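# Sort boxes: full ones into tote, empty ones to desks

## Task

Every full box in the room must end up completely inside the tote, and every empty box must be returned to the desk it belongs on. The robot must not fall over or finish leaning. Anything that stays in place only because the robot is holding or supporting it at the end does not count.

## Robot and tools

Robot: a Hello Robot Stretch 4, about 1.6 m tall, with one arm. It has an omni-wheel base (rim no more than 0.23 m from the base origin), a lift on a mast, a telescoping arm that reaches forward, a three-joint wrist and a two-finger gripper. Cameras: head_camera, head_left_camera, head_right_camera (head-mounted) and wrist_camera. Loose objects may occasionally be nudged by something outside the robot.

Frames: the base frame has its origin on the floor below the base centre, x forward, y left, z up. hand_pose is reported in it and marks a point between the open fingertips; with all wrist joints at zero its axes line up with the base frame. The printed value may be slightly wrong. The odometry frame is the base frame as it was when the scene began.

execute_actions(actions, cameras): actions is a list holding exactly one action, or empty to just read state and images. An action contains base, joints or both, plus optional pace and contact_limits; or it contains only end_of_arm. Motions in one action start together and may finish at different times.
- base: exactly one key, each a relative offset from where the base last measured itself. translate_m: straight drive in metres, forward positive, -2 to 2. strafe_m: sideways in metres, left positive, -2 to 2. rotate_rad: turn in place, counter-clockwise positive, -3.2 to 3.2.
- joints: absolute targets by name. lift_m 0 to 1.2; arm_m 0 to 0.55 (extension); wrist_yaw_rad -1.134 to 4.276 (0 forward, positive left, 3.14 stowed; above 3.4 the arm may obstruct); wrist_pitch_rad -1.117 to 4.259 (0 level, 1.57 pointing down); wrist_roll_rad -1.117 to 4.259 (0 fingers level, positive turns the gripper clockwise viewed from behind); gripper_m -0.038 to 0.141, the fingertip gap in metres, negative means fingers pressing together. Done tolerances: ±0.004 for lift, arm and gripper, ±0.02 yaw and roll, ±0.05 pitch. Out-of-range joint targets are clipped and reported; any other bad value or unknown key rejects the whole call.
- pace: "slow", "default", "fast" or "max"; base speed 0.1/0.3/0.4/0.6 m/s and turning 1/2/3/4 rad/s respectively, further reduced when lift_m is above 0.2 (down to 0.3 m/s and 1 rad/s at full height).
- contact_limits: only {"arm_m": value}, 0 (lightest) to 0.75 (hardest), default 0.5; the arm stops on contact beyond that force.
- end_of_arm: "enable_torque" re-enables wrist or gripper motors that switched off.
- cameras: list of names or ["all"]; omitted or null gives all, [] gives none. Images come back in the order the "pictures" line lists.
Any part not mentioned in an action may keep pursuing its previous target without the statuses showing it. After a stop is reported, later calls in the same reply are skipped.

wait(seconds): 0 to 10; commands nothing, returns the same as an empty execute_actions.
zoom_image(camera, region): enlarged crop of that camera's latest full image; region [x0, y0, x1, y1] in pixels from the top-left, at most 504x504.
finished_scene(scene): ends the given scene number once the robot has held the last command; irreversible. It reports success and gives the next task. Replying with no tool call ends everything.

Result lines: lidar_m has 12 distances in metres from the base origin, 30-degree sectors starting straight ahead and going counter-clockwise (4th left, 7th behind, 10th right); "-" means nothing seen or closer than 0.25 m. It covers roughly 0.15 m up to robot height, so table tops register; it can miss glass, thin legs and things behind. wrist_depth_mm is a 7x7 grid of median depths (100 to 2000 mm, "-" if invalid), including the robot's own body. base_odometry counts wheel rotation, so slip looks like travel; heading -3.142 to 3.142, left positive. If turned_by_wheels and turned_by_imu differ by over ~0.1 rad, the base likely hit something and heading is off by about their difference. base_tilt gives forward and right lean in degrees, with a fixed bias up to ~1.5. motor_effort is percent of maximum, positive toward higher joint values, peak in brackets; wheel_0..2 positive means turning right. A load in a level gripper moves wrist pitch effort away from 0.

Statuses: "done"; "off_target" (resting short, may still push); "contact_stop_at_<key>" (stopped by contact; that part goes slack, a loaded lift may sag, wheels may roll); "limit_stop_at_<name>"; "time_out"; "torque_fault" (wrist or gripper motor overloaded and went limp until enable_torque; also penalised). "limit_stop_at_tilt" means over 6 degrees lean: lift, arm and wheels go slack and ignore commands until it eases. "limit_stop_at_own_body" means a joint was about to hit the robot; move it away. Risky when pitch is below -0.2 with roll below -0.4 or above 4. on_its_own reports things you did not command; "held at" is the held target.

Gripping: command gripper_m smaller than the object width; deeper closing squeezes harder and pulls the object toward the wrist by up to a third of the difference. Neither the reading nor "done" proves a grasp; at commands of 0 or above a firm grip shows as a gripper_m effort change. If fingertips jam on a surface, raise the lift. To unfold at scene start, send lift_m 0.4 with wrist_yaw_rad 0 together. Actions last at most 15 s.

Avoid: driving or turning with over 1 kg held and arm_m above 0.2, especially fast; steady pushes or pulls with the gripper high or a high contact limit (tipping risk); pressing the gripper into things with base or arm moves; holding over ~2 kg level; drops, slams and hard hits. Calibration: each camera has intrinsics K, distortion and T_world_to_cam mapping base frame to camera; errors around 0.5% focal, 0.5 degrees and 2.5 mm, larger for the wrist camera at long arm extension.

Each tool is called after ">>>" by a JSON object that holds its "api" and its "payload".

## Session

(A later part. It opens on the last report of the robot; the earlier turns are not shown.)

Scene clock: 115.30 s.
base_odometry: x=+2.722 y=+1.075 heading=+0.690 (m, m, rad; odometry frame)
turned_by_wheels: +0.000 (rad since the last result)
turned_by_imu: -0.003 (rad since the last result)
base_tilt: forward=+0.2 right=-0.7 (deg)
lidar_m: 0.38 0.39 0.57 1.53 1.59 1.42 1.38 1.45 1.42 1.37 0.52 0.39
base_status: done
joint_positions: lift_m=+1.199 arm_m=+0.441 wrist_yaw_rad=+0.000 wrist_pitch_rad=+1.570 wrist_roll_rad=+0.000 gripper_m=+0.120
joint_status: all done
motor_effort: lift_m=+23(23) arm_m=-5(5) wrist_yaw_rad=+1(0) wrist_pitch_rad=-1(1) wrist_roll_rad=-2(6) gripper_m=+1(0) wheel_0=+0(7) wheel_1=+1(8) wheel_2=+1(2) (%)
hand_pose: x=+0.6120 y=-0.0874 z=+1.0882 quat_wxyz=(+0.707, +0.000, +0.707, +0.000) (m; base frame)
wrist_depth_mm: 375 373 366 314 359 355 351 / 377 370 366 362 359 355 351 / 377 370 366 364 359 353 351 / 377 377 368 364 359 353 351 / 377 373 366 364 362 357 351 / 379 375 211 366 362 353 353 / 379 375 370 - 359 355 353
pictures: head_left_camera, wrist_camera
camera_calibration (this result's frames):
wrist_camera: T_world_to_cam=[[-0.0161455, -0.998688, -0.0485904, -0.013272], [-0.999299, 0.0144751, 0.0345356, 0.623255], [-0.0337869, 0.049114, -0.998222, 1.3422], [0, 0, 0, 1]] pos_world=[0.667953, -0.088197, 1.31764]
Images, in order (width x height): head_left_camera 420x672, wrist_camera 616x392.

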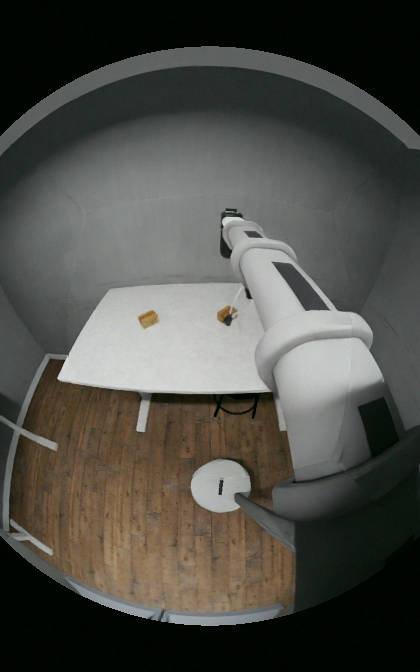

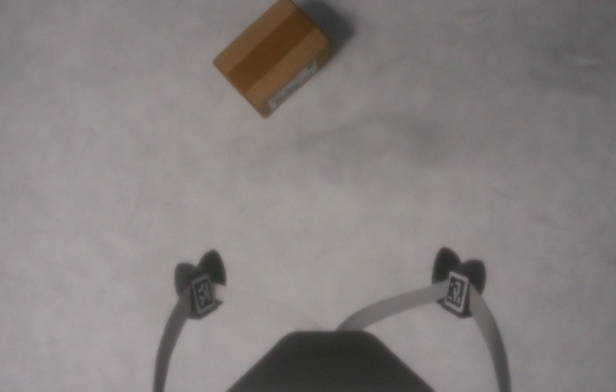

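>>> {"api": "execute_actions", "payload": {"actions": [{"base":{"translate_m":0.06},"joints":{"arm_m":0.546,"wrist_roll_rad":0.86}}], "cameras": []}}

>>> {"api": "execute_actions", "payload": {"actions": [{"base":{"strafe_m":0.041}}], "cameras": ["wrist_camera"]}}

Scene clock: 120.67 s.
base_odometry: x=+2.768 y=+1.113 heading=+0.691 (m, m, rad; odometry frame)
turned_by_wheels: +0.000 (rad since the last result)
turned_by_imu: -0.001 (rad since the last result)
base_tilt: forward=+0.3 right=-0.8 (deg)
lidar_m: 0.31 0.33 0.47 1.52 1.59 1.49 1.43 1.51 1.43 1.36 0.44 0.32
base_status: done
joint_positions: lift_m=+1.199 arm_m=+0.545 wrist_yaw_rad=+0.000 wrist_pitch_rad=+1.570 wrist_roll_rad=+0.860 gripper_m=+0.120
joint_status: all done
motor_effort: lift_m=+23(23) arm_m=+5(11) wrist_yaw_rad=+1(1) wrist_pitch_rad=-1(1) wrist_roll_rad=-1(5) gripper_m=+0(1) wheel_0=+1(5) wheel_1=+1(6) wheel_2=+0(9) (%)
hand_pose: x=+0.7162 y=-0.0874 z=+1.0882 quat_wxyz=(+0.643, +0.295, +0.643, -0.295) (m; base frame)
wrist_depth_mm: 379 370 366 362 355 351 347 / 379 373 370 364 357 353 349 / 379 375 368 366 357 353 349 / 377 375 368 362 359 353 349 / 377 373 368 364 359 353 351 / 379 377 211 315 359 355 351 / 379 375 370 - 359 355 351
pictures: none
No camera images: the call's "cameras" was empty. Leave "cameras" out to get every camera's image.

Scene clock: 121.70 s.
base_odometry: x=+2.742 y=+1.145 heading=+0.691 (m, m, rad; odometry frame)
turned_by_wheels: +0.000 (rad since the last result)
turned_by_imu: +0.000 (rad since the last result)
base_tilt: forward=+0.3 right=-0.7 (deg)
lidar_m: 0.30 0.32 0.47 1.48 1.55 1.49 1.42 1.51 1.46 1.42 0.46 0.33
base_status: done
joint_positions: lift_m=+1.199 arm_m=+0.545 wrist_yaw_rad=+0.000 wrist_pitch_rad=+1.570 wrist_roll_rad=+0.860 gripper_m=+0.120
joint_status: not commanded
motor_effort: lift_m=+22(22) arm_m=+5(5) wrist_yaw_rad=+1(1) wrist_pitch_rad=-2(2) wrist_roll_rad=+2(1) gripper_m=+0(1) wheel_0=+1(7) wheel_1=+0(7) wheel_2=-1(1) (%)
hand_pose: x=+0.7162 y=-0.0874 z=+1.0882 quat_wxyz=(+0.643, +0.295, +0.643, -0.295) (m; base frame)
wrist_depth_mm: 377 373 366 364 357 351 349 / 377 373 366 362 355 353 347 / 379 375 368 364 357 351 347 / 377 373 366 362 359 353 351 / 379 377 368 315 359 353 351 / 382 375 211 315 359 353 351 / 382 377 373 - 359 355 353
pictures: wrist_camera
camera_calibration (this result's frames):
wrist_camera: T_world_to_cam=[[-0.766848, -0.639946, -0.0491303, 0.558032], [-0.641644, 0.766216, 0.0347314, 0.536784], [0.0154182, 0.0581578, -0.998188, 1.31124], [0, 0, 0, 1]] pos_world=[0.752133, -0.130441, 1.31763]
Images, in order (width x height): wrist_camera 616x392.

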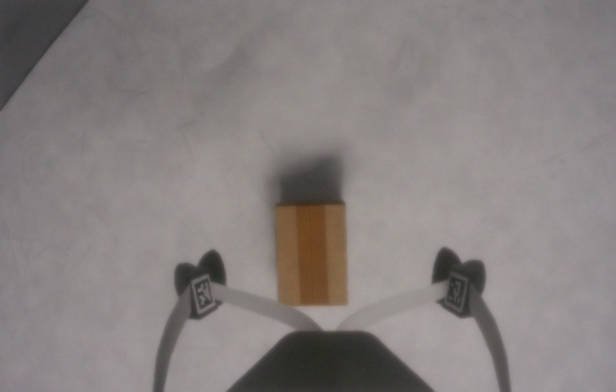

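>>> {"api": "execute_actions", "payload": {"actions": [{"base":{"strafe_m":0.012}}], "cameras": []}}

>>> {"api": "execute_actions", "payload": {"actions": [{"joints":{"lift_m":1.094},"pace":"fast"}], "cameras": ["wrist_camera"]}}

>>> {"api": "execute_actions", "payload": {"actions": [{"joints":{"gripper_m":0.015}}], "cameras": ["wrist_camera"]}}

>>> {"api": "execute_actions", "payload": {"actions": [{"joints":{"lift_m":1.17}}], "cameras": []}}

>>> {"api": "execute_actions", "payload": {"actions": [{"joints":{"wrist_pitch_rad":0.0}}], "cameras": ["wrist_camera"]}}

Scene clock: 126.97 s.
base_odometry: x=+2.735 y=+1.154 heading=+0.690 (m, m, rad; odometry frame)
turned_by_wheels: +0.000 (rad since the last result)
turned_by_imu: -0.001 (rad since the last result)
base_tilt: forward=+0.2 right=-0.8 (deg)
lidar_m: 0.30 0.33 0.47 1.47 1.54 1.48 1.43 1.53 1.46 1.43 0.45 0.32
base_status: done
joint_positions: lift_m=+1.199 arm_m=+0.545 wrist_yaw_rad=+0.000 wrist_pitch_rad=+1.570 wrist_roll_rad=+0.860 gripper_m=+0.120
joint_status: not commanded
motor_effort: lift_m=+23(22) arm_m=+5(5) wrist_yaw_rad=+1(1) wrist_pitch_rad=-2(1) wrist_roll_rad=+1(0) gripper_m=+0(2) wheel_0=-3(5) wheel_1=+0(7) wheel_2=-1(2) (%)
hand_pose: x=+0.7162 y=-0.0874 z=+1.0882 quat_wxyz=(+0.643, +0.295, +0.643, -0.295) (m; base frame)
wrist_depth_mm: 377 370 366 359 357 351 347 / 377 373 368 362 357 351 347 / 379 373 368 362 357 353 349 / 379 375 368 364 359 355 349 / 382 377 370 314 359 355 349 / 382 375 211 364 359 355 351 / 382 377 370 - 359 357 351
pictures: none
No camera images: the call's "cameras" was empty. Leave "cameras" out to get every camera's image.

Scene clock: 128.17 s.
base_odometry: x=+2.735 y=+1.154 heading=+0.690 (m, m, rad; odometry frame)
turned_by_wheels: +0.000 (rad since the last result)
turned_by_imu: +0.000 (rad since the last result)
base_tilt: forward=+0.3 right=-0.7 (deg)
lidar_m: 0.31 0.35 0.46 1.47 1.55 1.49 1.44 1.50 1.49 1.42 0.46 0.32
base_status: not commanded
joint_positions: lift_m=+1.094 arm_m=+0.545 wrist_yaw_rad=+0.000 wrist_pitch_rad=+1.570 wrist_roll_rad=+0.860 gripper_m=+0.120
joint_status: all done
motor_effort: lift_m=+17(21) arm_m=+5(5) wrist_yaw_rad=+1(1) wrist_pitch_rad=-1(3) wrist_roll_rad=-1(2) gripper_m=-2(3) wheel_0=-3(3) wheel_1=+0(0) wheel_2=-1(1) (%)
hand_pose: x=+0.7162 y=-0.0874 z=+0.9840 quat_wxyz=(+0.643, +0.295, +0.643, -0.295) (m; base frame)
wrist_depth_mm: 268 266 260 257 254 250 - / 271 266 262 259 255 252 248 / 270 265 263 259 256 252 249 / 270 267 263 212 255 253 250 / 271 267 263 210 256 253 250 / 272 268 211 210 256 252 251 / 273 270 266 - 256 253 -
pictures: wrist_camera
camera_calibration (this result's frames):
wrist_camera: T_world_to_cam=[[-0.766849, -0.639945, -0.0491301, 0.552914], [-0.641643, 0.766217, 0.0347315, 0.540408], [0.0154181, 0.0581578, -0.998188, 1.20716], [0, 0, 0, 1]] pos_world=[0.752138, -0.130441, 1.21337]
Images, in order (width x height): wrist_camera 616x392.

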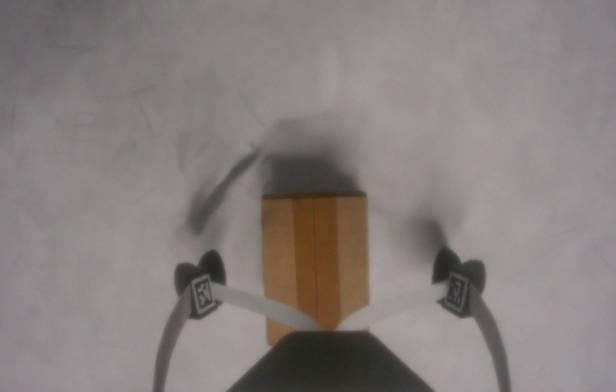

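Scene clock: 130.07 s.
base_odometry: x=+2.735 y=+1.154 heading=+0.690 (m, m, rad; odometry frame)
turned_by_wheels: +0.000 (rad since the last result)
turned_by_imu: +0.000 (rad since the last result)
base_tilt: forward=+0.2 right=-0.8 (deg)
lidar_m: 0.29 0.32 0.49 1.47 1.53 1.49 1.43 1.51 1.47 1.43 0.45 0.32
base_status: not commanded
joint_positions: lift_m=+1.094 arm_m=+0.545 wrist_yaw_rad=+0.000 wrist_pitch_rad=+1.570 wrist_roll_rad=+0.860 gripper_m=+0.015
joint_status: all done
motor_effort: lift_m=+18(18) arm_m=+5(5) wrist_yaw_rad=+1(1) wrist_pitch_rad=-1(1) wrist_roll_rad=+1(1) gripper_m=-17(17) wheel_0=-3(3) wheel_1=+0(0) wheel_2=-1(1) (%)
hand_pose: x=+0.7163 y=-0.0874 z=+0.9839 quat_wxyz=(+0.643, +0.295, +0.642, -0.294) (m; base frame)
wrist_depth_mm: 268 264 259 257 253 250 - / 267 265 260 257 253 251 247 / 268 266 260 258 254 251 248 / 270 267 263 199 254 251 249 / 271 266 263 197 196 253 250 / 272 267 190 196 195 250 249 / 273 268 264 - 256 254 -
pictures: wrist_camera
camera_calibration (this result's frames):
wrist_camera: T_world_to_cam=[[-0.766844, -0.639936, -0.0493116, 0.553142], [-0.641643, 0.766224, 0.0345797, 0.540605], [0.0156549, 0.0581577, -0.998185, 1.20693], [0, 0, 0, 1]] pos_world=[0.752154, -0.130441, 1.21332]
Images, in order (width x height): wrist_camera 616x392.

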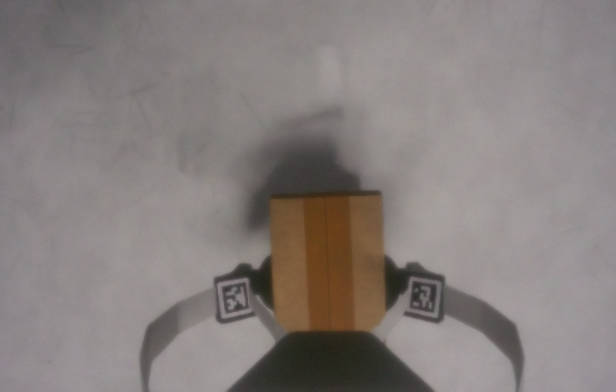

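Scene clock: 131.37 s.
base_odometry: x=+2.735 y=+1.154 heading=+0.690 (m, m, rad; odometry frame)
turned_by_wheels: +0.000 (rad since the last result)
turned_by_imu: +0.000 (rad since the last result)
base_tilt: forward=+0.3 right=-0.8 (deg)
lidar_m: 0.30 0.32 0.46 1.48 1.56 1.48 1.43 1.52 1.48 1.43 0.45 0.32
base_status: not commanded
joint_positions: lift_m=+1.170 arm_m=+0.545 wrist_yaw_rad=+0.000 wrist_pitch_rad=+1.570 wrist_roll_rad=+0.860 gripper_m=+0.015
joint_status: all done
motor_effort: lift_m=+26(26) arm_m=+5(5) wrist_yaw_rad=+1(1) wrist_pitch_rad=-1(1) wrist_roll_rad=+2(1) gripper_m=-18(19) wheel_0=-3(3) wheel_1=+0(0) wheel_2=-1(1) (%)
hand_pose: x=+0.7163 y=-0.0874 z=+1.0593 quat_wxyz=(+0.643, +0.295, +0.643, -0.295) (m; base frame)
wrist_depth_mm: 345 342 336 332 327 322 319 / 347 342 336 332 325 322 320 / 347 342 338 334 329 324 324 / 347 345 338 200 329 324 322 / 349 345 340 197 196 325 324 / 349 345 190 196 195 325 324 / 351 345 343 - 330 329 325
pictures: none
No camera images: the call's "cameras" was empty. Leave "cameras" out to get every camera's image.

Scene clock: 132.83 s.
base_odometry: x=+2.735 y=+1.154 heading=+0.690 (m, m, rad; odometry frame)
turned_by_wheels: +0.000 (rad since the last result)
turned_by_imu: +0.000 (rad since the last result)
base_tilt: forward=+0.1 right=-0.8 (deg)
lidar_m: 0.31 0.33 0.47 1.48 1.56 1.48 1.43 1.51 1.49 1.43 0.45 0.32
base_status: not commanded
joint_positions: lift_m=+1.170 arm_m=+0.545 wrist_yaw_rad=+0.000 wrist_pitch_rad=+0.006 wrist_roll_rad=+0.860 gripper_m=+0.015
joint_status: all done
motor_effort: lift_m=+25(26) arm_m=+5(5) wrist_yaw_rad=+1(1) wrist_pitch_rad=-21(25) wrist_roll_rad=+1(1) gripper_m=-17(19) wheel_0=-3(3) wheel_1=+0(0) wheel_2=-1(1) (%)
hand_pose: x=+1.0045 y=-0.0874 z=+1.3460 quat_wxyz=(+0.909, +0.417, +0.003, -0.001) (m; base frame)
wrist_depth_mm: 355 347 340 336 329 325 320 / 357 349 345 340 332 327 324 / 359 353 345 340 336 329 325 / 359 355 349 201 336 330 327 / 362 357 351 197 202 332 330 / 368 362 186 197 195 176 332 / 370 362 355 - 342 340 334
pictures: wrist_camera
camera_calibration (this result's frames):
wrist_camera: T_world_to_cam=[[0.04365, -0.639772, -0.767325, 0.944326], [-0.0393397, 0.76636, -0.641205, 1.01761], [0.998272, 0.0581749, 0.00828325, -0.777939], [0, 0, 0, 1]] pos_world=[0.775407, -0.130448, 1.38355]
Images, in order (width x height): wrist_camera 616x392.

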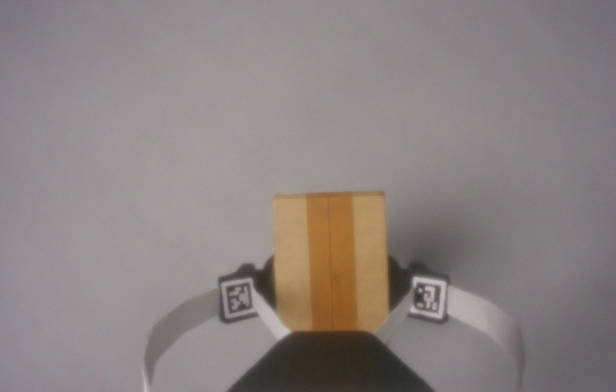

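>>> {"api": "execute_actions", "payload": {"actions": [{"base":{"translate_m":-0.06},"joints":{"wrist_pitch_rad":1.57,"arm_m":0.385,"wrist_roll_rad":0.28},"pace":"fast"}], "cameras": []}}

>>> {"api": "execute_actions", "payload": {"actions": [{"base":{"strafe_m":-1.025},"pace":"fast"}], "cameras": ["wrist_camera"]}}

>>> {"api": "execute_actions", "payload": {"actions": [{"joints":{"lift_m":0.4},"pace":"fast"}], "cameras": ["wrist_camera","head_camera"]}}

Scene clock: 144.73 s.
base_odometry: x=+2.688 y=+1.116 heading=+0.690 (m, m, rad; odometry frame)
turned_by_wheels: +0.000 (rad since the last result)
turned_by_imu: -0.001 (rad since the last result)
base_tilt: forward=+0.3 right=-0.7 (deg)
lidar_m: 0.35 0.38 0.58 1.46 1.55 1.40 1.38 1.46 1.47 1.43 0.52 0.39
base_status: done
joint_positions: lift_m=+1.170 arm_m=+0.386 wrist_yaw_rad=+0.000 wrist_pitch_rad=+1.570 wrist_roll_rad=+0.280 gripper_m=+0.015
joint_status: all done
motor_effort: lift_m=+25(25) arm_m=-5(10) wrist_yaw_rad=+3(1) wrist_pitch_rad=+0(13) wrist_roll_rad=-2(8) gripper_m=-19(21) wheel_0=+1(6) wheel_1=-2(6) wheel_2=+0(8) (%)
hand_pose: x=+0.5570 y=-0.0874 z=+1.0594 quat_wxyz=(+0.700, +0.099, +0.700, -0.099) (m; base frame)
wrist_depth_mm: 347 343 338 334 329 324 322 / 347 343 338 334 330 324 322 / 347 343 340 334 330 325 324 / 349 342 340 199 330 325 324 / 349 347 338 196 206 327 324 / 347 345 190 196 195 325 324 / 351 345 342 - 332 329 325
pictures: none
No camera images: the call's "cameras" was empty. Leave "cameras" out to get every camera's image.

Scene clock: 149.37 s.
base_odometry: x=+3.341 y=+0.325 heading=+0.690 (m, m, rad; odometry frame)
turned_by_wheels: +0.000 (rad since the last result)
turned_by_imu: -0.001 (rad since the last result)
base_tilt: forward=+0.2 right=-0.7 (deg)
lidar_m: 0.43 0.43 0.53 1.55 1.98 1.49 1.67 0.57 0.42 0.43 0.46 0.45
base_status: done
joint_positions: lift_m=+1.170 arm_m=+0.386 wrist_yaw_rad=+0.000 wrist_pitch_rad=+1.570 wrist_roll_rad=+0.280 gripper_m=+0.015
joint_status: not commanded
motor_effort: lift_m=+24(25) arm_m=-5(5) wrist_yaw_rad=+3(3) wrist_pitch_rad=-2(2) wrist_roll_rad=-2(0) gripper_m=-17(19) wheel_0=-1(9) wheel_1=+0(11) wheel_2=+1(0) (%)
hand_pose: x=+0.5569 y=-0.0874 z=+1.0594 quat_wxyz=(+0.700, +0.099, +0.700, -0.099) (m; base frame)
wrist_depth_mm: 891 946 1118 1255 1229 699 508 / 1138 1281 1308 1255 1281 750 535 / 1336 1308 1308 1255 1255 831 564 / 668 1008 1281 199 1255 904 609 / 1336 1336 1281 198 205 991 634 / 1336 1308 191 196 195 842 676 / 1308 1308 1281 - 1255 1182 723
pictures: wrist_camera
camera_calibration (this result's frames):
wrist_camera: T_world_to_cam=[[-0.291963, -0.955186, -0.0487586, 0.142011], [-0.956243, 0.29052, 0.0346055, 0.56926], [-0.0188894, 0.0567286, -0.998211, 1.30395], [0, 0, 0, 1]] pos_world=[0.610443, -0.103706, 1.28884]
Images, in order (width x height): wrist_camera 616x392.

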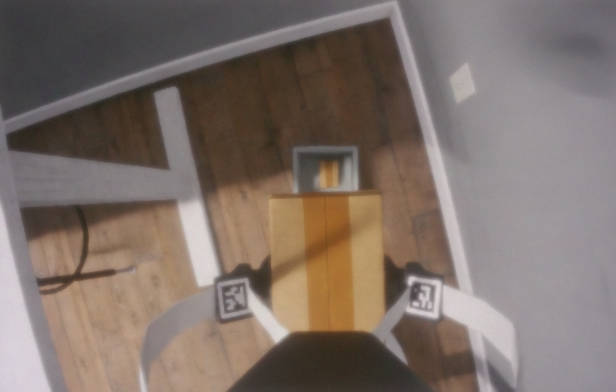

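Scene clock: 152.37 s.
base_odometry: x=+3.341 y=+0.325 heading=+0.690 (m, m, rad; odometry frame)
turned_by_wheels: +0.000 (rad since the last result)
turned_by_imu: -0.001 (rad since the last result)
base_tilt: forward=+0.2 right=-0.7 (deg)
lidar_m: 0.43 0.43 0.51 1.56 1.97 1.47 1.68 0.57 0.42 0.40 0.45 0.46
base_status: not commanded
joint_positions: lift_m=+0.400 arm_m=+0.386 wrist_yaw_rad=+0.000 wrist_pitch_rad=+1.570 wrist_roll_rad=+0.280 gripper_m=+0.015
joint_status: all done
motor_effort: lift_m=+19(22) arm_m=-5(5) wrist_yaw_rad=+2(2) wrist_pitch_rad=+0(1) wrist_roll_rad=-3(0) gripper_m=-20(18) wheel_0=-1(1) wheel_1=+0(0) wheel_2=+1(1) (%)
hand_pose: x=+0.5568 y=-0.0874 z=+0.2898 quat_wxyz=(+0.700, +0.099, +0.700, -0.099) (m; base frame)
wrist_depth_mm: 530 525 517 517 504 496 488 / 535 530 517 473 500 504 492 / 535 530 521 459 508 504 496 / 539 535 521 199 504 504 492 / 535 535 521 196 196 504 500 / 521 535 191 196 195 500 496 / 504 530 525 - 504 504 500
pictures: head_camera, wrist_camera
camera_calibration (this result's frames):
wrist_camera: T_world_to_cam=[[-0.291915, -0.955202, -0.0487391, 0.104446], [-0.956256, 0.290468, 0.0346695, 0.595858], [-0.0189592, 0.0567276, -0.99821, 0.535765], [0, 0, 0, 1]] pos_world=[0.61044, -0.103703, 0.519238]
Images, in order (width x height): head_camera 420x560, wrist_camera 616x392.

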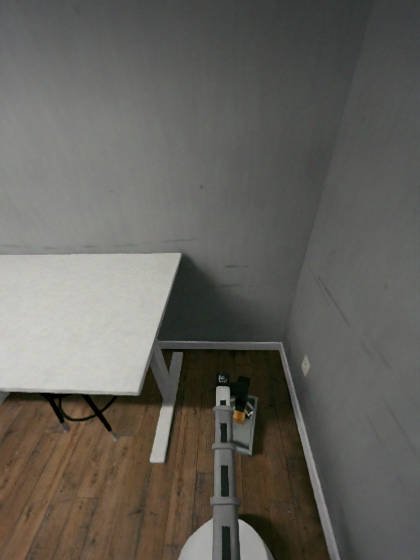

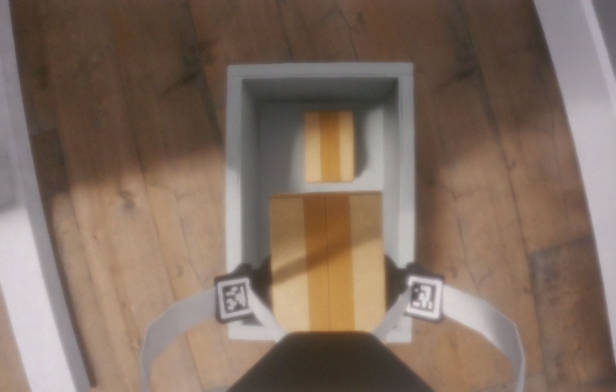

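>>> {"api": "execute_actions", "payload": {"actions": [{"joints":{"arm_m":0.378,"lift_m":0.3}}], "cameras": []}}

>>> {"api": "execute_actions", "payload": {"actions": [{"joints":{"lift_m":0.2}}], "cameras": ["wrist_camera"]}}

Scene clock: 156.93 s.
base_odometry: x=+3.341 y=+0.325 heading=+0.690 (m, m, rad; odometry frame)
turned_by_wheels: +0.000 (rad since the last result)
turned_by_imu: -0.001 (rad since the last result)
base_tilt: forward=+0.3 right=-0.7 (deg)
lidar_m: 0.45 0.42 0.51 1.54 1.95 1.49 1.71 0.58 0.42 0.41 0.46 0.45
base_status: not commanded
joint_positions: lift_m=+0.300 arm_m=+0.379 wrist_yaw_rad=+0.000 wrist_pitch_rad=+1.570 wrist_roll_rad=+0.280 gripper_m=+0.015
joint_status: all done
motor_effort: lift_m=+19(19) arm_m=-5(7) wrist_yaw_rad=+1(2) wrist_pitch_rad=-3(1) wrist_roll_rad=-3(2) gripper_m=-17(21) wheel_0=-1(1) wheel_1=+0(0) wheel_2=+1(1) (%)
hand_pose: x=+0.5499 y=-0.0874 z=+0.1899 quat_wxyz=(+0.700, +0.099, +0.700, -0.099) (m; base frame)
wrist_depth_mm: 430 424 304 303 291 404 397 / 430 427 362 362 362 402 397 / 433 427 375 362 359 404 397 / 433 424 373 199 338 404 402 / 433 427 329 197 197 404 399 / 433 427 190 197 195 404 402 / 433 427 315 - 294 407 402
pictures: none
No camera images: the call's "cameras" was empty. Leave "cameras" out to get every camera's image.

Scene clock: 158.37 s.
base_odometry: x=+3.341 y=+0.325 heading=+0.690 (m, m, rad; odometry frame)
turned_by_wheels: +0.000 (rad since the last result)
turned_by_imu: +0.000 (rad since the last result)
base_tilt: forward=+0.2 right=-0.8 (deg)
lidar_m: 0.44 0.43 0.52 1.54 1.94 1.47 1.68 0.56 0.43 0.42 0.47 0.47
base_status: not commanded
joint_positions: lift_m=+0.200 arm_m=+0.379 wrist_yaw_rad=+0.000 wrist_pitch_rad=+1.570 wrist_roll_rad=+0.280 gripper_m=+0.015
joint_status: all done
motor_effort: lift_m=+18(19) arm_m=-5(5) wrist_yaw_rad=+2(2) wrist_pitch_rad=-2(3) wrist_roll_rad=-2(3) gripper_m=-21(18) wheel_0=-1(1) wheel_1=+0(0) wheel_2=+1(1) (%)
hand_pose: x=+0.5499 y=-0.0874 z=+0.0899 quat_wxyz=(+0.700, +0.099, +0.700, -0.099) (m; base frame)
wrist_depth_mm: 327 218 283 283 282 217 303 / 325 220 314 260 306 223 303 / 329 221 314 262 306 226 303 / 329 222 314 199 307 226 306 / 329 221 294 197 196 225 303 / 329 203 190 196 195 191 303 / 330 327 287 - 274 195 306
pictures: wrist_camera
camera_calibration (this result's frames):
wrist_camera: T_world_to_cam=[[-0.291808, -0.955236, -0.0487116, 0.0926156], [-0.956287, 0.290356, 0.0347595, 0.59617], [-0.0190598, 0.0567254, -0.998208, 0.33609], [0, 0, 0, 1]] pos_world=[0.603541, -0.103697, 0.319276]
Images, in order (width x height): wrist_camera 616x392.

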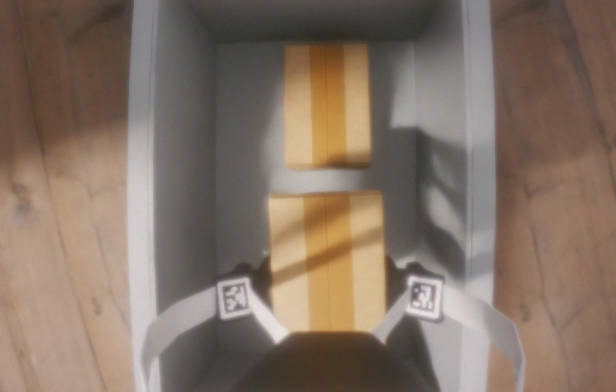

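>>> {"api": "execute_actions", "payload": {"actions": [{"joints":{"lift_m":0.15},"pace":"slow"}], "cameras": []}}

>>> {"api": "execute_actions", "payload": {"actions": [{"joints":{"gripper_m":0.085},"pace":"slow"}], "cameras": ["wrist_camera"]}}

>>> {"api": "execute_actions", "payload": {"actions": [{"joints":{"lift_m":1.2},"pace":"fast"}], "cameras": ["wrist_camera","head_left_camera"]}}

Scene clock: 162.93 s.
base_odometry: x=+3.341 y=+0.325 heading=+0.690 (m, m, rad; odometry frame)
turned_by_wheels: +0.000 (rad since the last result)
turned_by_imu: -0.001 (rad since the last result)
base_tilt: forward=+0.4 right=-0.8 (deg)
lidar_m: 0.45 0.42 0.53 1.56 1.96 1.46 1.70 0.59 0.42 0.41 0.45 0.66
base_status: not commanded
joint_positions: lift_m=+0.150 arm_m=+0.379 wrist_yaw_rad=+0.000 wrist_pitch_rad=+1.570 wrist_roll_rad=+0.280 gripper_m=+0.015
joint_status: all done
motor_effort: lift_m=+18(18) arm_m=-5(5) wrist_yaw_rad=+2(2) wrist_pitch_rad=-3(3) wrist_roll_rad=-1(1) gripper_m=-19(20) wheel_0=-1(1) wheel_1=+0(0) wheel_2=+1(1) (%)
hand_pose: x=+0.5499 y=-0.0874 z=+0.0399 quat_wxyz=(+0.700, +0.099, +0.700, -0.099) (m; base frame)
wrist_depth_mm: 274 172 264 211 256 163 - / 274 175 264 211 256 166 255 / 276 177 265 213 258 168 198 / 277 177 265 199 259 169 198 / 277 177 266 198 196 168 255 / 277 163 191 197 195 154 257 / 278 156 265 - 259 164 -
pictures: none
No camera images: the call's "cameras" was empty. Leave "cameras" out to get every camera's image.

Scene clock: 165.67 s.
base_odometry: x=+3.341 y=+0.325 heading=+0.690 (m, m, rad; odometry frame)
turned_by_wheels: +0.000 (rad since the last result)
turned_by_imu: -0.001 (rad since the last result)
base_tilt: forward=+0.4 right=-0.7 (deg)
lidar_m: 0.44 0.43 0.52 1.57 1.96 1.48 1.71 0.57 0.40 0.42 0.45 0.63
base_status: not commanded
joint_positions: lift_m=+0.150 arm_m=+0.379 wrist_yaw_rad=+0.000 wrist_pitch_rad=+1.570 wrist_roll_rad=+0.280 gripper_m=+0.085
joint_status: all done
motor_effort: lift_m=+18(18) arm_m=-5(5) wrist_yaw_rad=+2(2) wrist_pitch_rad=-2(3) wrist_roll_rad=-1(0) gripper_m=-1(17) wheel_0=-1(1) wheel_1=+0(0) wheel_2=+1(1) (%)
hand_pose: x=+0.5500 y=-0.0874 z=+0.0399 quat_wxyz=(+0.700, +0.099, +0.700, -0.099) (m; base frame)
wrist_depth_mm: 274 171 264 212 257 165 - / 276 174 264 212 258 168 254 / 276 175 265 213 258 169 198 / 278 176 265 217 259 170 199 / 278 176 264 213 255 169 256 / 278 174 200 213 212 155 256 / 278 160 267 - 259 142 -
pictures: wrist_camera
camera_calibration (this result's frames):
wrist_camera: T_world_to_cam=[[-0.291798, -0.955237, -0.0487523, 0.0901874], [-0.956293, 0.290354, 0.0346259, 0.597951], [-0.0189205, 0.0567253, -0.998211, 0.28611], [0, 0, 0, 1]] pos_world=[0.603546, -0.103697, 0.26929]
Images, in order (width x height): wrist_camera 616x392.

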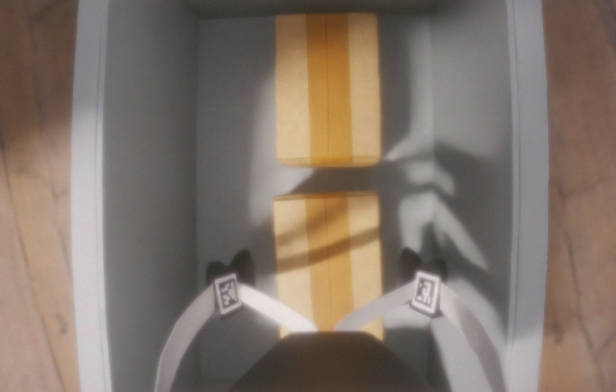

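Scene clock: 169.37 s.
base_odometry: x=+3.341 y=+0.325 heading=+0.690 (m, m, rad; odometry frame)
turned_by_wheels: +0.000 (rad since the last result)
turned_by_imu: -0.001 (rad since the last result)
base_tilt: forward=+0.2 right=-0.8 (deg)
lidar_m: 0.45 0.42 0.53 1.55 1.93 1.48 1.70 0.59 0.43 0.42 0.46 0.45
base_status: not commanded
joint_positions: lift_m=+1.198 arm_m=+0.379 wrist_yaw_rad=+0.000 wrist_pitch_rad=+1.570 wrist_roll_rad=+0.280 gripper_m=+0.085
joint_status: all done
joint sent to its limit — the command would take lift_m past its upper limit, so that joint was sent only as far as its limit.
motor_effort: lift_m=+23(25) arm_m=-5(5) wrist_yaw_rad=+2(2) wrist_pitch_rad=-1(3) wrist_roll_rad=-1(0) gripper_m=-3(0) wheel_0=-1(1) wheel_1=+0(0) wheel_2=+1(1) (%)
hand_pose: x=+0.5500 y=-0.0874 z=+1.0882 quat_wxyz=(+0.700, +0.099, +0.700, -0.099) (m; base frame)
wrist_depth_mm: 878 976 1138 1255 1229 699 512 / 1138 1281 1336 1281 1281 741 530 / 1366 1336 1336 1308 1281 831 559 / 634 1008 1336 1308 1308 904 603 / 1366 1336 1308 1308 1281 960 640 / 741 1366 202 1336 1281 891 676 / 387 1308 1336 - 1336 1008 732
pictures: head_left_camera, wrist_camera
camera_calibration (this result's frames):
wrist_camera: T_world_to_cam=[[-0.29171, -0.955259, -0.0488372, 0.14136], [-0.956325, 0.290279, 0.0343474, 0.562051], [-0.0186342, 0.0567238, -0.998216, 1.33235], [0, 0, 0, 1]] pos_world=[0.603567, -0.103693, 1.31758]
Images, in order (width x height): head_left_camera 420x672, wrist_camera 616x392.

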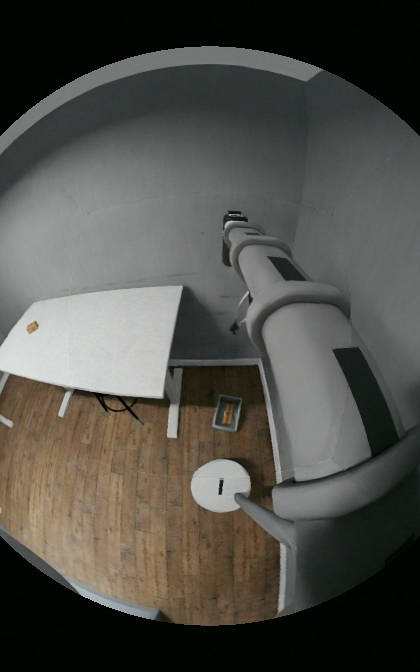

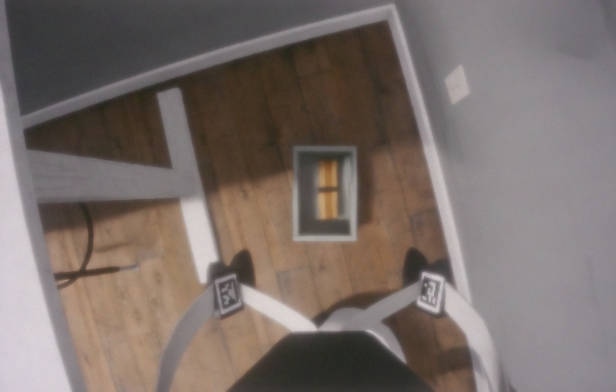

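>>> {"api": "execute_actions", "payload": {"actions": [{"base":{"strafe_m":1.445},"joints":{"arm_m":0.46,"wrist_roll_rad":0.0,"gripper_m":0.12},"pace":"fast"}], "cameras": ["wrist_camera","head_left_camera"]}}

Scene clock: 177.83 s.
base_odometry: x=+2.421 y=+1.439 heading=+0.691 (m, m, rad; odometry frame)
turned_by_wheels: +0.000 (rad since the last result)
turned_by_imu: -0.004 (rad since the last result)
base_tilt: forward=+0.2 right=-0.7 (deg)
lidar_m: 0.37 0.39 1.69 1.05 1.11 1.42 1.36 1.46 1.92 1.83 0.54 0.39
base_status: done
joint_positions: lift_m=+1.199 arm_m=+0.459 wrist_yaw_rad=+0.000 wrist_pitch_rad=+1.570 wrist_roll_rad=+0.000 gripper_m=+0.120
joint_status: all done
motor_effort: lift_m=+23(23) arm_m=+5(4) wrist_yaw_rad=+1(3) wrist_pitch_rad=-2(2) wrist_roll_rad=-2(9) gripper_m=+0(2) wheel_0=+2(9) wheel_1=-1(10) wheel_2=+1(2) (%)
hand_pose: x=+0.6302 y=-0.0874 z=+1.0882 quat_wxyz=(+0.707, +0.000, +0.707, +0.000) (m; base frame)
wrist_depth_mm: 375 373 366 362 355 355 351 / 377 373 366 312 310 353 349 / 377 370 368 364 359 355 351 / 375 373 370 364 362 355 351 / 379 375 368 366 362 353 353 / 379 375 211 366 359 353 353 / 379 377 370 - 362 355 353
pictures: head_left_camera, wrist_camera
camera_calibration (this result's frames):
wrist_camera: T_world_to_cam=[[-0.0161572, -0.998688, -0.048592, -0.012968], [-0.999302, 0.0144914, 0.0344409, 0.6416], [-0.0336915, 0.0491145, -0.998225, 1.34277], [0, 0, 0, 1]] pos_world=[0.686182, -0.0881979, 1.31765]
Images, in order (width x height): head_left_camera 420x672, wrist_camera 616x392.

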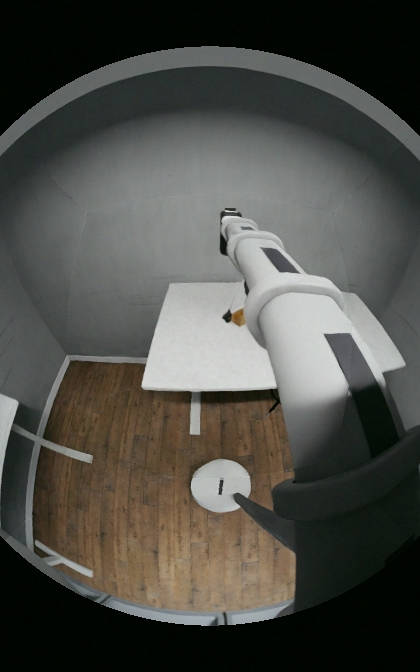

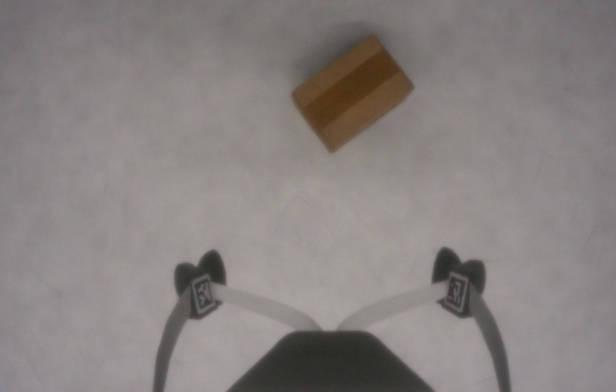

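>>> {"api": "execute_actions", "payload": {"actions": [{"base":{"translate_m":0.04},"joints":{"arm_m":0.546,"wrist_roll_rad":0.96}}], "cameras": []}}

>>> {"api": "execute_actions", "payload": {"actions": [{"base":{"strafe_m":-0.016}}], "cameras": ["wrist_camera"]}}

Scene clock: 182.93 s.
base_odometry: x=+2.452 y=+1.465 heading=+0.691 (m, m, rad; odometry frame)
turned_by_wheels: +0.000 (rad since the last result)
turned_by_imu: -0.001 (rad since the last result)
base_tilt: forward=+0.1 right=-0.8 (deg)
lidar_m: 0.32 0.36 1.63 1.05 1.08 1.46 1.40 1.50 1.92 1.85 0.49 0.35
base_status: done
joint_positions: lift_m=+1.199 arm_m=+0.545 wrist_yaw_rad=+0.000 wrist_pitch_rad=+1.570 wrist_roll_rad=+0.960 gripper_m=+0.120
joint_status: all done
motor_effort: lift_m=+22(22) arm_m=+5(6) wrist_yaw_rad=+1(1) wrist_pitch_rad=+0(1) wrist_roll_rad=+2(5) gripper_m=-2(0) wheel_0=+1(5) wheel_1=+2(7) wheel_2=+2(8) (%)
hand_pose: x=+0.7162 y=-0.0874 z=+1.0882 quat_wxyz=(+0.628, +0.327, +0.627, -0.326) (m; base frame)
wrist_depth_mm: 377 373 368 359 357 351 347 / 377 375 368 362 357 351 347 / 379 375 366 362 357 351 349 / 379 375 370 314 359 353 351 / 379 375 370 314 359 353 351 / 382 377 212 366 359 355 353 / 382 377 373 - 359 353 353
pictures: none
No camera images: the call's "cameras" was empty. Leave "cameras" out to get every camera's image.

Scene clock: 183.70 s.
base_odometry: x=+2.462 y=+1.453 heading=+0.691 (m, m, rad; odometry frame)
turned_by_wheels: +0.000 (rad since the last result)
turned_by_imu: +0.000 (rad since the last result)
base_tilt: forward=+0.3 right=-0.8 (deg)
lidar_m: 0.34 0.35 1.64 1.07 1.12 1.47 1.40 1.48 1.89 1.83 0.47 0.36
base_status: done
joint_positions: lift_m=+1.199 arm_m=+0.545 wrist_yaw_rad=+0.000 wrist_pitch_rad=+1.570 wrist_roll_rad=+0.960 gripper_m=+0.120
joint_status: not commanded
motor_effort: lift_m=+22(22) arm_m=+5(5) wrist_yaw_rad=+1(1) wrist_pitch_rad=-2(3) wrist_roll_rad=+2(1) gripper_m=+1(0) wheel_0=+1(7) wheel_1=-1(7) wheel_2=+0(1) (%)
hand_pose: x=+0.7162 y=-0.0874 z=+1.0882 quat_wxyz=(+0.628, +0.327, +0.627, -0.326) (m; base frame)
wrist_depth_mm: 377 373 370 362 357 353 347 / 379 373 366 362 357 351 349 / 379 373 366 364 359 351 349 / 377 377 373 317 359 355 349 / 379 373 370 314 364 351 351 / 384 375 212 366 359 351 351 / 384 377 375 - 359 355 351
pictures: wrist_camera
camera_calibration (this result's frames):
wrist_camera: T_world_to_cam=[[-0.826893, -0.560202, -0.0492005, 0.60807], [-0.56196, 0.826434, 0.0347702, 0.484923], [0.0211827, 0.0563999, -0.998184, 1.30695], [0, 0, 0, 1]] pos_world=[0.747631, -0.133827, 1.31764]
Images, in order (width x height): wrist_camera 616x392.

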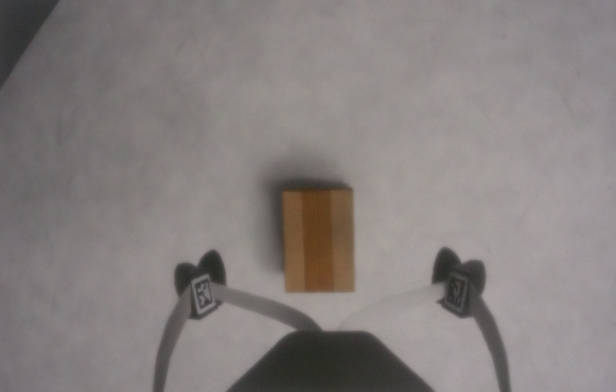

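Close enough to grasp.

>>> {"api": "execute_actions", "payload": {"actions": [{"joints":{"lift_m":1.094},"pace":"fast"}], "cameras": ["wrist_camera"]}}

>>> {"api": "execute_actions", "payload": {"actions": [{"joints":{"gripper_m":0.015}}], "cameras": ["wrist_camera"]}}

>>> {"api": "execute_actions", "payload": {"actions": [{"joints":{"lift_m":1.17}}], "cameras": []}}

>>> {"api": "execute_actions", "payload": {"actions": [{"joints":{"wrist_pitch_rad":0.0}}], "cameras": ["wrist_camera"]}}

Scene clock: 189.47 s.
base_odometry: x=+2.462 y=+1.453 heading=+0.691 (m, m, rad; odometry frame)
turned_by_wheels: +0.000 (rad since the last result)
turned_by_imu: -0.001 (rad since the last result)
base_tilt: forward=+0.3 right=-0.6 (deg)
lidar_m: 0.33 0.37 1.64 1.07 1.11 1.46 1.40 1.49 1.90 1.83 0.49 0.35
base_status: not commanded
joint_positions: lift_m=+1.094 arm_m=+0.545 wrist_yaw_rad=+0.000 wrist_pitch_rad=+1.570 wrist_roll_rad=+0.960 gripper_m=+0.120
joint_status: all done
motor_effort: lift_m=+18(21) arm_m=+5(5) wrist_yaw_rad=+1(1) wrist_pitch_rad=-1(1) wrist_roll_rad=+3(0) gripper_m=+0(2) wheel_0=+1(2) wheel_1=+0(0) wheel_2=+0(0) (%)
hand_pose: x=+0.7162 y=-0.0874 z=+0.9840 quat_wxyz=(+0.628, +0.327, +0.627, -0.326) (m; base frame)
wrist_depth_mm: 268 265 262 258 254 250 - / 270 266 263 258 254 250 248 / 270 267 262 258 256 251 249 / 272 268 263 211 254 252 250 / 272 268 263 211 256 252 251 / 272 268 211 209 255 252 251 / 273 270 265 - 256 253 -
pictures: wrist_camera
camera_calibration (this result's frames):
wrist_camera: T_world_to_cam=[[-0.826894, -0.560201, -0.0492006, 0.602943], [-0.561959, 0.826434, 0.0347701, 0.48855], [0.0211828, 0.0563999, -0.998184, 1.20287], [0, 0, 0, 1]] pos_world=[0.747635, -0.133827, 1.21337]
Images, in order (width x height): wrist_camera 616x392.

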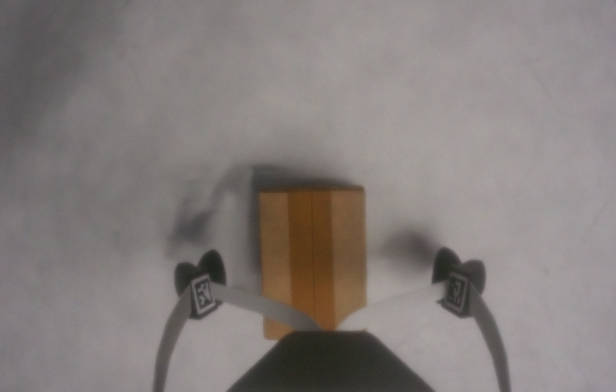

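Scene clock: 191.37 s.
base_odometry: x=+2.462 y=+1.453 heading=+0.691 (m, m, rad; odometry frame)
turned_by_wheels: +0.000 (rad since the last result)
turned_by_imu: +0.000 (rad since the last result)
base_tilt: forward=+0.2 right=-0.6 (deg)
lidar_m: 0.34 0.36 1.63 1.07 1.11 1.44 1.40 1.47 1.90 1.84 0.49 0.36
base_status: not commanded
joint_positions: lift_m=+1.094 arm_m=+0.545 wrist_yaw_rad=+0.000 wrist_pitch_rad=+1.570 wrist_roll_rad=+0.960 gripper_m=+0.015
joint_status: all done
motor_effort: lift_m=+17(18) arm_m=+5(5) wrist_yaw_rad=+1(1) wrist_pitch_rad=-2(1) wrist_roll_rad=+0(1) gripper_m=-19(20) wheel_0=+2(2) wheel_1=-1(1) wheel_2=+0(0) (%)
hand_pose: x=+0.7162 y=-0.0874 z=+0.9840 quat_wxyz=(+0.628, +0.327, +0.627, -0.326) (m; base frame)
wrist_depth_mm: 268 265 262 257 254 250 - / 270 265 262 258 255 251 248 / 271 266 264 258 255 252 249 / 272 267 265 196 255 252 250 / 273 267 264 196 204 253 251 / 273 268 191 196 195 251 251 / 273 270 266 - 257 255 -
pictures: wrist_camera
camera_calibration (this result's frames):
wrist_camera: T_world_to_cam=[[-0.826895, -0.5602, -0.0492005, 0.602945], [-0.561957, 0.826435, 0.0347702, 0.488549], [0.0211828, 0.0563999, -0.998184, 1.20287], [0, 0, 0, 1]] pos_world=[0.747635, -0.133827, 1.21337]
Images, in order (width x height): wrist_camera 616x392.

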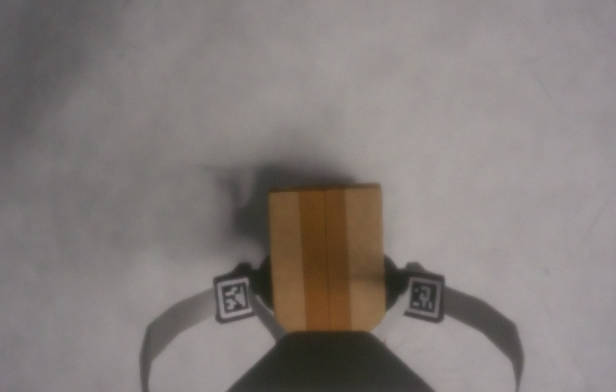

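Scene clock: 192.67 s.
base_odometry: x=+2.462 y=+1.453 heading=+0.691 (m, m, rad; odometry frame)
turned_by_wheels: +0.000 (rad since the last result)
turned_by_imu: +0.000 (rad since the last result)
base_tilt: forward=+0.4 right=-0.7 (deg)
lidar_m: 0.33 0.35 1.62 1.08 1.13 1.45 1.39 1.49 1.90 1.83 0.47 0.37
base_status: not commanded
joint_positions: lift_m=+1.170 arm_m=+0.545 wrist_yaw_rad=+0.000 wrist_pitch_rad=+1.570 wrist_roll_rad=+0.960 gripper_m=+0.015
joint_status: all done
motor_effort: lift_m=+24(26) arm_m=+5(5) wrist_yaw_rad=+1(1) wrist_pitch_rad=-1(2) wrist_roll_rad=+1(1) gripper_m=-19(19) wheel_0=+1(2) wheel_1=+0(0) wheel_2=+0(0) (%)
hand_pose: x=+0.7162 y=-0.0874 z=+1.0594 quat_wxyz=(+0.628, +0.327, +0.627, -0.326) (m; base frame)
wrist_depth_mm: 345 340 338 332 327 322 320 / 347 343 336 334 329 325 320 / 349 343 338 332 330 324 322 / 349 347 338 197 330 325 322 / 351 345 340 196 206 327 324 / 353 345 190 196 195 325 322 / 351 347 342 - 330 329 325
pictures: none
No camera images: the call's "cameras" was empty. Leave "cameras" out to get every camera's image.

Scene clock: 194.13 s.
base_odometry: x=+2.462 y=+1.453 heading=+0.691 (m, m, rad; odometry frame)
turned_by_wheels: +0.000 (rad since the last result)
turned_by_imu: +0.000 (rad since the last result)
base_tilt: forward=+0.4 right=-0.7 (deg)
lidar_m: 0.32 0.36 1.64 1.08 1.12 1.47 1.41 1.49 1.89 1.82 0.49 0.36
base_status: not commanded
joint_positions: lift_m=+1.170 arm_m=+0.545 wrist_yaw_rad=+0.000 wrist_pitch_rad=+0.003 wrist_roll_rad=+0.960 gripper_m=+0.015
joint_status: all done
motor_effort: lift_m=+24(24) arm_m=+4(5) wrist_yaw_rad=+0(1) wrist_pitch_rad=-10(14) wrist_roll_rad=+2(0) gripper_m=-16(20) wheel_0=+2(2) wheel_1=+0(1) wheel_2=+0(0) (%)
hand_pose: x=+1.0045 y=-0.0874 z=+1.3471 quat_wxyz=(+0.887, +0.462, +0.001, -0.001) (m; base frame)
wrist_depth_mm: 384 377 368 362 357 349 343 / 382 377 368 364 359 353 347 / 387 382 373 366 362 355 351 / 392 382 373 197 362 355 353 / 392 387 379 196 195 359 355 / 397 389 189 197 195 357 357 / 402 392 384 - 368 364 357
pictures: wrist_camera
camera_calibration (this result's frames):
wrist_camera: T_world_to_cam=[[0.0460873, -0.560073, -0.82716, 1.03025], [-0.0368708, 0.826522, -0.561696, 0.913969], [0.998257, 0.0563851, 0.0174418, -0.790428], [0, 0, 0, 1]] pos_world=[0.775267, -0.133832, 1.37934]
Images, in order (width x height): wrist_camera 616x392.

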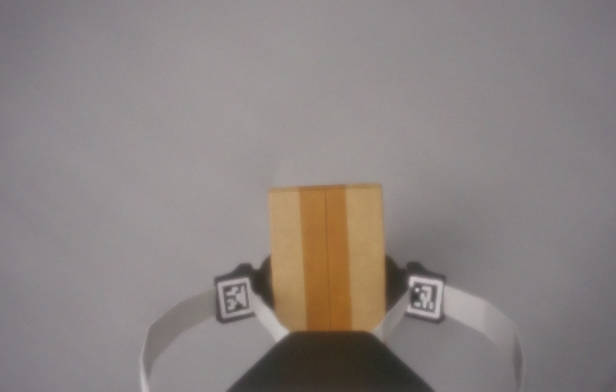

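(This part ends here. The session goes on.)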